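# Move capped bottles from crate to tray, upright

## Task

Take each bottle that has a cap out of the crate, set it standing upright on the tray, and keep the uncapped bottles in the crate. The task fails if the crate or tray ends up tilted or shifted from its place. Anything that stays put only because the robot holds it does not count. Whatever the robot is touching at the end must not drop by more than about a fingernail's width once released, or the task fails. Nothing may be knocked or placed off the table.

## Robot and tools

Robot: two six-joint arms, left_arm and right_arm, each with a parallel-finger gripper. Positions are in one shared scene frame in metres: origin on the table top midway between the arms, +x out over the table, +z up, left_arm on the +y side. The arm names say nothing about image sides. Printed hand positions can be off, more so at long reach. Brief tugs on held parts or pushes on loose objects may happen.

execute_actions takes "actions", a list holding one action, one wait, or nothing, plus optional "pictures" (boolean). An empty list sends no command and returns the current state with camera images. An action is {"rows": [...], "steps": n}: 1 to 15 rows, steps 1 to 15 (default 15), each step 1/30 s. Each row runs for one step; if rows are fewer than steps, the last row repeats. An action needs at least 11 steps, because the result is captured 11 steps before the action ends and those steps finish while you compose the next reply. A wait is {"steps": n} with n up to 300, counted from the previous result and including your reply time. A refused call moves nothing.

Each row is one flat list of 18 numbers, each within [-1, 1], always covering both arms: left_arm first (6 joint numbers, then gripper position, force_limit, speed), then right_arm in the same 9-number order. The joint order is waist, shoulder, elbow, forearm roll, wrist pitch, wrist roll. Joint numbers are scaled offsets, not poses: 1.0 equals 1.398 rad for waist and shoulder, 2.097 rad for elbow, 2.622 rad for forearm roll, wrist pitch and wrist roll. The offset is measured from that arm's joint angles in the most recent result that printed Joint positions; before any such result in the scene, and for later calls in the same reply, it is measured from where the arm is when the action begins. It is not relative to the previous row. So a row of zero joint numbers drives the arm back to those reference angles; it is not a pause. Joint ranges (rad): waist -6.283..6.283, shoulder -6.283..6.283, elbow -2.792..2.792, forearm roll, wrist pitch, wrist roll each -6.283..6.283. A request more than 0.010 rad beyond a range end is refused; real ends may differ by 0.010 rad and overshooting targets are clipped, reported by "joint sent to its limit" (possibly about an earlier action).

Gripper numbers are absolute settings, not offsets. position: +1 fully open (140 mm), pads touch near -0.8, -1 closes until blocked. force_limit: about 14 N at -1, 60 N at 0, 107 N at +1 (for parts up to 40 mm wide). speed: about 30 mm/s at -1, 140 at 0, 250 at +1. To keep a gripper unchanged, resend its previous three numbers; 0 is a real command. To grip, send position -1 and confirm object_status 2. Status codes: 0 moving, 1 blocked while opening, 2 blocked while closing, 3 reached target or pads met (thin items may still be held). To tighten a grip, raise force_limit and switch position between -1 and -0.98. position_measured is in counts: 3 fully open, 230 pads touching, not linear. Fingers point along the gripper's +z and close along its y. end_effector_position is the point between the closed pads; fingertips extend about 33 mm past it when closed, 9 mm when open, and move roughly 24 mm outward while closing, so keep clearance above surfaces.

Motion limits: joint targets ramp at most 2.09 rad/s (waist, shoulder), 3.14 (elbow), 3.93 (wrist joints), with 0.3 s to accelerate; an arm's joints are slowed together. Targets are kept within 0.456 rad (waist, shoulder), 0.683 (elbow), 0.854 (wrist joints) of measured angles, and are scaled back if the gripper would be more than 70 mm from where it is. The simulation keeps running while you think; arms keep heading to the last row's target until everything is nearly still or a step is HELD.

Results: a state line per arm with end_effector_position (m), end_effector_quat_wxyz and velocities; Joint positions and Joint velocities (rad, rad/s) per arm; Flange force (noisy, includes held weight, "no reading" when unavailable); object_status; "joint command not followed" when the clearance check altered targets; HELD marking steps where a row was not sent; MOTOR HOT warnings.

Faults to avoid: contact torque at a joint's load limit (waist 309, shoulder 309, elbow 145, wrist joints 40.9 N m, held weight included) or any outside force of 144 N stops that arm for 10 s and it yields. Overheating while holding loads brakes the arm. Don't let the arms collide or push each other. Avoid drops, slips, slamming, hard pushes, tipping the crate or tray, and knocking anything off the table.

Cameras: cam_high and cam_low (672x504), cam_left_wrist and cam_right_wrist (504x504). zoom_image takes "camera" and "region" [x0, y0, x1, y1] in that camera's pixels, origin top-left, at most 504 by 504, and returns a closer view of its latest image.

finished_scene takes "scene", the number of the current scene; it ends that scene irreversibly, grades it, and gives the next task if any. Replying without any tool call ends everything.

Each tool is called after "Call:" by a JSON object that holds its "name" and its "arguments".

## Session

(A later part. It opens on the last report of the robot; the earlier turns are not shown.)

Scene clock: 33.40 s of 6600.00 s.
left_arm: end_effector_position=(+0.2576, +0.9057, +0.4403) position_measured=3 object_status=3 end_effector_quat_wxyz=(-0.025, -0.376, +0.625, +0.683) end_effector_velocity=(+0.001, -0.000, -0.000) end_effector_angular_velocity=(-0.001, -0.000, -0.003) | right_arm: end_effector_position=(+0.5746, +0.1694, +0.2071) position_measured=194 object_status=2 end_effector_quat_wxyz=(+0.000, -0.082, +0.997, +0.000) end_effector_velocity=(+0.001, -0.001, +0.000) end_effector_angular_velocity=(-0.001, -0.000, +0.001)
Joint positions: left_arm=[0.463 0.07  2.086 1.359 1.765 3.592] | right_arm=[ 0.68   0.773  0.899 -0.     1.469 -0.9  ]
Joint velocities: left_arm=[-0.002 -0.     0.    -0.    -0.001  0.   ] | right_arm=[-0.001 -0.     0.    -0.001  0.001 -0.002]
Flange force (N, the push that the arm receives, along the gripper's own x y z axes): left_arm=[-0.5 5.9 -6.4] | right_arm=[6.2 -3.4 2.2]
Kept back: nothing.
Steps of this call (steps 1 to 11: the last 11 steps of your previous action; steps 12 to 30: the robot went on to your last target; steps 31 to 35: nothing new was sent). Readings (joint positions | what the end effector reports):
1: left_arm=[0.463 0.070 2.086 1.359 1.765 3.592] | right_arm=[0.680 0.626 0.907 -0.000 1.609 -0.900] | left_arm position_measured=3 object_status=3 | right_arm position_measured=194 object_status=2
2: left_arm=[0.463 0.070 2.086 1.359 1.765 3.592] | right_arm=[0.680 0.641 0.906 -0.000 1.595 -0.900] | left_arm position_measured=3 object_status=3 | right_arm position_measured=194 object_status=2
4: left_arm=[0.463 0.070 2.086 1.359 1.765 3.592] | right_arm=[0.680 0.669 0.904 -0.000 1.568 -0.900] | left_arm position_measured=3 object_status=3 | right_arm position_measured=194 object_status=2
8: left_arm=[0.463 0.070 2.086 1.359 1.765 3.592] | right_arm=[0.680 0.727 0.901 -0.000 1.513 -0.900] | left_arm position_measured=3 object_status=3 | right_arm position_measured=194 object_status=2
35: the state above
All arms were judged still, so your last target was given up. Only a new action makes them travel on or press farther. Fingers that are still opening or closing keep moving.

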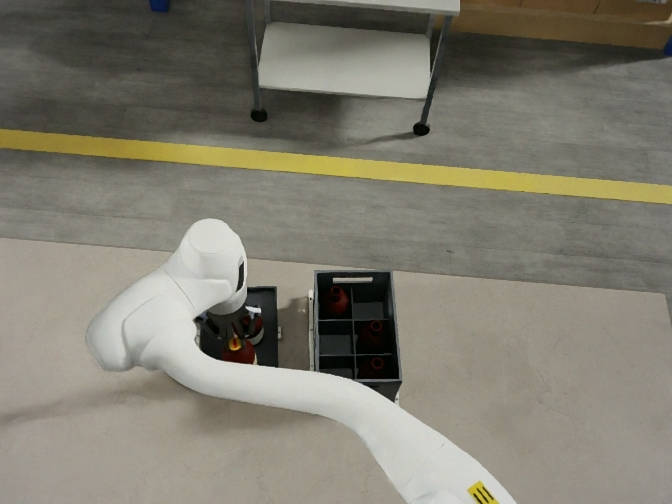

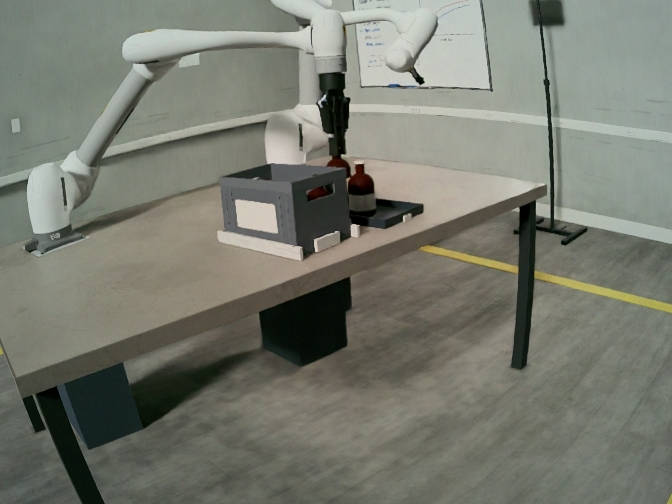

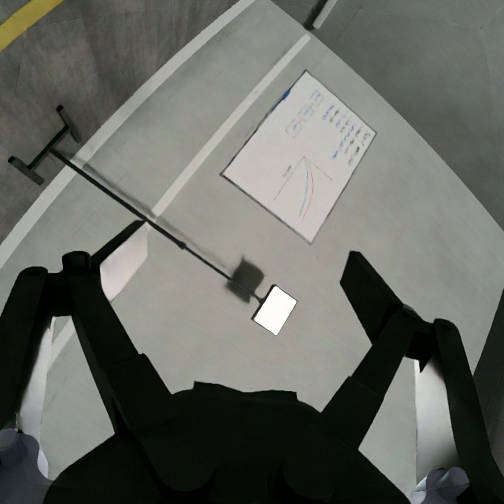

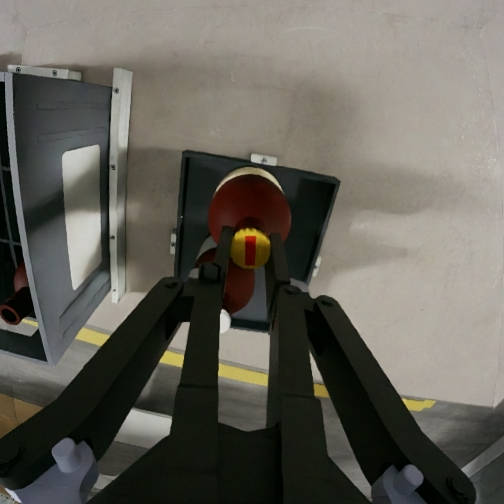

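Call:
{"name": "execute_actions", "arguments": {"actions": [{"rows":[[0,0,0,0,0,0,1,0,0,-0.009,0.006,0,0,-0.003,0,-1,0,-0.5],[0,0,0,0,0,0,1,0,0,-0.009,0.006,0,0,-0.003,0,-1,0,-0.5],[0,0,0,0,0,0,1,0,0,-0.009,0.0115,0,0,-0.006,0,-1,0,-0.5],[0,0,0,0,0,0,1,0,0,-0.009,0.0115,0.007,0,-0.012,0,-1,0,-0.5],[0,0,0,0,0,0,1,0,0,-0.009,0.0115,0.007,0,-0.012,0,-1,0,-0.5],[0,0,0,0,0,0,1,0,0,-0.009,0.0115,0.0145,0,-0.018,0,-1,0,-0.5]]}]}}

Call:
{"name": "execute_actions", "arguments": {"actions": [{"steps":20}]}}

Call:
{"name": "execute_actions", "arguments": {"actions": [{"rows":[[0,0,0,0,0,0,1,0,0,0,0,0,0,0,0,-0.1,0,0]]}]}}

Call:
{"name": "execute_actions", "arguments": {"actions": [{"rows":[[0,0,0,0,0,0,1,0,0,0,-0.02,-0.06,0,0.059,0,-0.1,0,0]]}]}}

Call:
{"name": "execute_actions", "arguments": {"actions": [{"steps":25}], "pictures": true}}

Scene clock: 34.27 s of 6600.00 s.
left_arm: end_effector_position=(+0.2576, +0.9057, +0.4403) position_measured=3 object_status=3 end_effector_quat_wxyz=(-0.025, -0.376, +0.625, +0.683) end_effector_velocity=(-0.000, +0.000, +0.000) end_effector_angular_velocity=(+0.000, +0.000, +0.000) | right_arm: end_effector_position=(+0.5834, +0.1655, +0.1993) position_measured=194 object_status=2 end_effector_quat_wxyz=(-0.000, -0.077, +0.997, -0.000) end_effector_velocity=(+0.071, -0.004, -0.110) end_effector_angular_velocity=(+0.014, -0.013, -0.055)
Joint positions: left_arm=[0.463 0.07  2.086 1.359 1.765 3.592] | right_arm=[ 0.67   0.781  0.899 -0.     1.462 -0.9  ]
Joint velocities: left_arm=[ 0.  0. -0.  0.  0. -0.] | right_arm=[-0.055  0.101  0.019  0.    -0.138 -0.   ]
Flange force (N, the push that the arm receives, along the gripper's own x y z axes): left_arm=[-0.6 6.5 -2.6] | right_arm=[3.0 -6.2 0.3]
Steps of this call (steps 1 to 22: nothing new was sent; steps 23 to 26: the first 4 steps of this action). Readings (joint positions | what the end effector reports):
23: left_arm=[0.463 0.070 2.086 1.359 1.765 3.592] | right_arm=[0.679 0.773 0.899 -0.000 1.469 -0.900] | left_arm position_measured=3 object_status=3 | right_arm position_measured=194 object_status=2
24: left_arm=[0.463 0.070 2.086 1.359 1.765 3.592] | right_arm=[0.677 0.775 0.899 -0.000 1.468 -0.900] | left_arm position_measured=3 object_status=3 | right_arm position_measured=194 object_status=2
26: the state above

Scene clock: 34.93 s of 6600.00 s.
left_arm: end_effector_position=(+0.2576, +0.9057, +0.4403) position_measured=3 object_status=3 end_effector_quat_wxyz=(-0.025, -0.376, +0.625, +0.683) end_effector_velocity=(-0.000, +0.000, -0.000) end_effector_angular_velocity=(-0.000, +0.000, +0.001) | right_arm: end_effector_position=(+0.5869, +0.1643, +0.1744) position_measured=194 object_status=2 end_effector_quat_wxyz=(+0.000, -0.076, +0.997, +0.000) end_effector_velocity=(+0.000, -0.000, -0.001) end_effector_angular_velocity=(-0.000, +0.000, -0.002)
Joint positions: left_arm=[0.463 0.07  2.086 1.359 1.765 3.592] | right_arm=[ 0.667  0.789  0.929 -0.     1.422 -0.9  ]
Joint velocities: left_arm=[ 0.  0.  0. -0.  0.  0.] | right_arm=[-0.001  0.001  0.     0.    -0.     0.001]
Flange force (N, the push that the arm receives, along the gripper's own x y z axes): left_arm=[1.6 8.7 -4.4] | right_arm=[5.6 -3.1 -1.4]
Kept back: nothing.
Steps of this call (steps 1 to 11: the last 11 steps of your previous action; steps 12 to 20: the robot went on to your last target). Readings (joint positions | what the end effector reports):
1: left_arm=[0.463 0.070 2.086 1.359 1.765 3.592] | right_arm=[0.669 0.784 0.902 -0.000 1.455 -0.900] | left_arm position_measured=3 object_status=3 | right_arm position_measured=194 object_status=2
2: left_arm=[0.463 0.070 2.086 1.359 1.765 3.592] | right_arm=[0.668 0.786 0.907 -0.000 1.448 -0.900] | left_arm position_measured=3 object_status=3 | right_arm position_measured=194 object_status=2
4: left_arm=[0.463 0.070 2.086 1.359 1.765 3.592] | right_arm=[0.668 0.788 0.919 -0.000 1.434 -0.900] | left_arm position_measured=3 object_status=3 | right_arm position_measured=194 object_status=2
8: left_arm=[0.463 0.070 2.086 1.359 1.765 3.592] | right_arm=[0.667 0.789 0.928 -0.000 1.424 -0.900] | left_arm position_measured=3 object_status=3 | right_arm position_measured=194 object_status=2
20: the state above

Scene clock: 35.07 s of 6600.00 s.
left_arm: end_effector_position=(+0.2576, +0.9057, +0.4403) position_measured=3 object_status=3 end_effector_quat_wxyz=(-0.025, -0.376, +0.625, +0.683) end_effector_velocity=(+0.001, -0.000, -0.000) end_effector_angular_velocity=(-0.001, +0.000, -0.002) | right_arm: end_effector_position=(+0.5869, +0.1643, +0.1743) position_measured=176 object_status=0 end_effector_quat_wxyz=(+0.000, -0.076, +0.997, +0.000) end_effector_velocity=(+0.001, -0.000, +0.001) end_effector_angular_velocity=(-0.000, -0.003, +0.001)
Joint positions: left_arm=[0.463 0.07  2.086 1.359 1.765 3.592] | right_arm=[ 0.667  0.789  0.929 -0.     1.422 -0.9  ]
Joint velocities: left_arm=[-0.001  0.     0.    -0.    -0.001  0.   ] | right_arm=[-0.    -0.001 -0.    -0.002 -0.001 -0.001]
Flange force (N, the push that the arm receives, along the gripper's own x y z axes): left_arm=[-1.2 5.7 -2.5] | right_arm=[9.5 -6.4 -3.0]
Steps of this call (steps 1 to 4: the first 4 steps of this action). Readings (joint positions | what the end effector reports):
1: left_arm=[0.463 0.070 2.086 1.359 1.765 3.592] | right_arm=[0.667 0.789 0.929 -0.000 1.422 -0.900] | left_arm position_measured=3 object_status=3 | right_arm position_measured=194 object_status=0
2: left_arm=[0.463 0.070 2.086 1.359 1.765 3.592] | right_arm=[0.667 0.789 0.929 -0.000 1.422 -0.900] | left_arm position_measured=3 object_status=3 | right_arm position_measured=194 object_status=0
4: the state above

Scene clock: 35.57 s of 6600.00 s.
left_arm: end_effector_position=(+0.2576, +0.9057, +0.4403) position_measured=3 object_status=3 end_effector_quat_wxyz=(-0.025, -0.376, +0.625, +0.683) end_effector_velocity=(-0.000, +0.000, +0.000) end_effector_angular_velocity=(+0.000, +0.000, +0.000) | right_arm: end_effector_position=(+0.5863, +0.1636, +0.2086) position_measured=141 object_status=3 end_effector_quat_wxyz=(+0.000, -0.076, +0.997, -0.000) end_effector_velocity=(-0.004, -0.004, +0.588) end_effector_angular_velocity=(+0.063, -0.059, -0.000)
Joint positions: left_arm=[0.463 0.07  2.086 1.359 1.765 3.592] | right_arm=[ 0.667  0.78   0.884 -0.     1.477 -0.9  ]
Joint velocities: left_arm=[0. 0. 0. 0. 0. 0.] | right_arm=[ 0.    -0.185 -0.726 -0.     0.824  0.   ]
Flange force (N, the push that the arm receives, along the gripper's own x y z axes): left_arm=[-1.0 4.8 -6.2] | right_arm=[7.1 -4.5 -9.2]
Steps of this call (steps 1 to 11: the last 11 steps of your previous action; steps 12 to 15: the first 4 steps of this action, its rows measured from where the robot was after step 11). Readings (joint positions | what the end effector reports):
11: left_arm=[0.463 0.070 2.086 1.359 1.765 3.592] | right_arm=[0.667 0.789 0.929 -0.000 1.422 -0.900] | left_arm position_measured=3 object_status=3 | right_arm position_measured=141 object_status=3
12: left_arm=[0.463 0.070 2.086 1.359 1.765 3.592] | right_arm=[0.667 0.789 0.929 -0.000 1.422 -0.900] | left_arm position_measured=3 object_status=3 | right_arm position_measured=141 object_status=3
13: left_arm=[0.463 0.070 2.086 1.359 1.765 3.592] | right_arm=[0.667 0.789 0.924 -0.000 1.429 -0.900] | left_arm position_measured=3 object_status=3 | right_arm position_measured=141 object_status=3
15: the state above

Scene clock: 36.40 s of 6600.00 s.
left_arm: end_effector_position=(+0.2576, +0.9057, +0.4403) position_measured=3 object_status=3 end_effector_quat_wxyz=(-0.025, -0.376, +0.625, +0.683) end_effector_velocity=(-0.000, +0.000, -0.000) end_effector_angular_velocity=(+0.000, +0.000, +0.001) | right_arm: end_effector_position=(+0.5824, +0.1594, +0.2721) position_measured=141 object_status=3 end_effector_quat_wxyz=(+0.000, -0.076, +0.997, -0.000) end_effector_velocity=(+0.000, -0.000, -0.001) end_effector_angular_velocity=(-0.002, +0.000, +0.000)
Joint positions: left_arm=[0.463 0.07  2.086 1.359 1.765 3.592] | right_arm=[ 0.667  0.761  0.803 -0.     1.577 -0.9  ]
Joint velocities: left_arm=[ 0.001  0.    -0.     0.     0.    -0.   ] | right_arm=[-0.     0.001 -0.    -0.001  0.001 -0.   ]
Flange force (N, the push that the arm receives, along the gripper's own x y z axes): left_arm=[-0.4 7.0 -6.8] | right_arm=[4.7 -1.5 -3.2]
Kept back: nothing.
Steps of this call (steps 1 to 11: the last 11 steps of your previous action; steps 12 to 25: the robot went on to your last target). Readings (joint positions | what the end effector reports):
1: left_arm=[0.463 0.070 2.086 1.359 1.765 3.592] | right_arm=[0.667 0.774 0.862 -0.000 1.504 -0.900] | left_arm position_measured=3 object_status=3 | right_arm position_measured=141 object_status=3
2: left_arm=[0.463 0.070 2.086 1.359 1.765 3.592] | right_arm=[0.667 0.770 0.843 -0.000 1.527 -0.900] | left_arm position_measured=3 object_status=3 | right_arm position_measured=141 object_status=3
4: left_arm=[0.463 0.070 2.086 1.359 1.765 3.592] | right_arm=[0.667 0.764 0.817 -0.000 1.559 -0.900] | left_arm position_measured=3 object_status=3 | right_arm position_measured=141 object_status=3
8: left_arm=[0.463 0.070 2.086 1.359 1.765 3.592] | right_arm=[0.667 0.762 0.805 -0.000 1.575 -0.900] | left_arm position_measured=3 object_status=3 | right_arm position_measured=141 object_status=3
25: the state above

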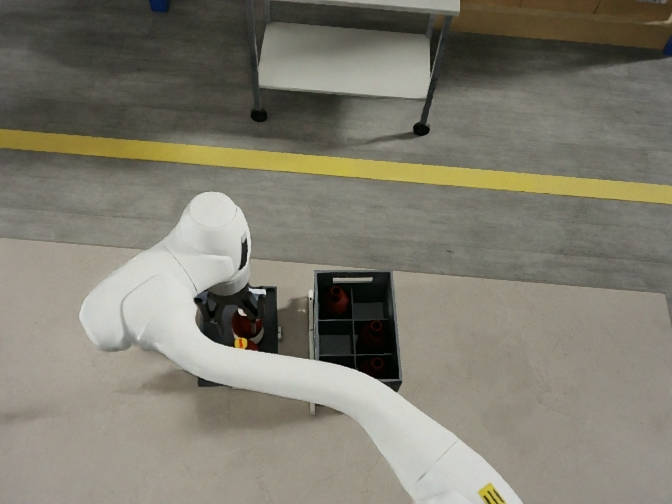

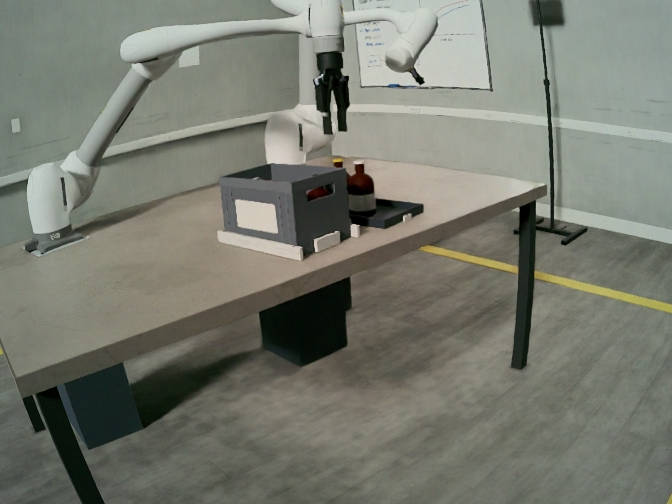

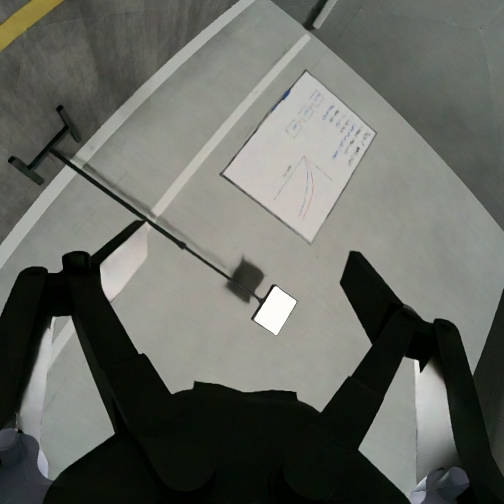

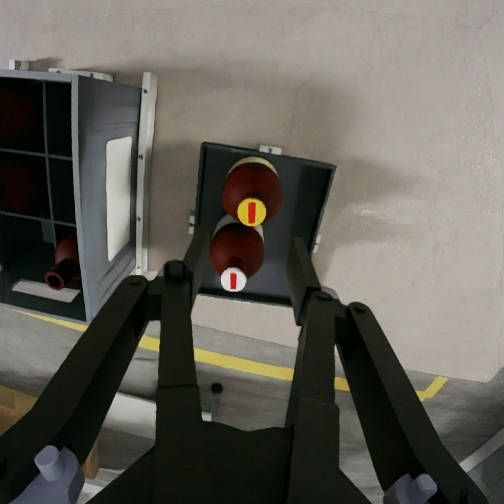

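Call:
{"name": "finished_scene", "arguments": {"scene": 2}}

The scene is finished: the task was done.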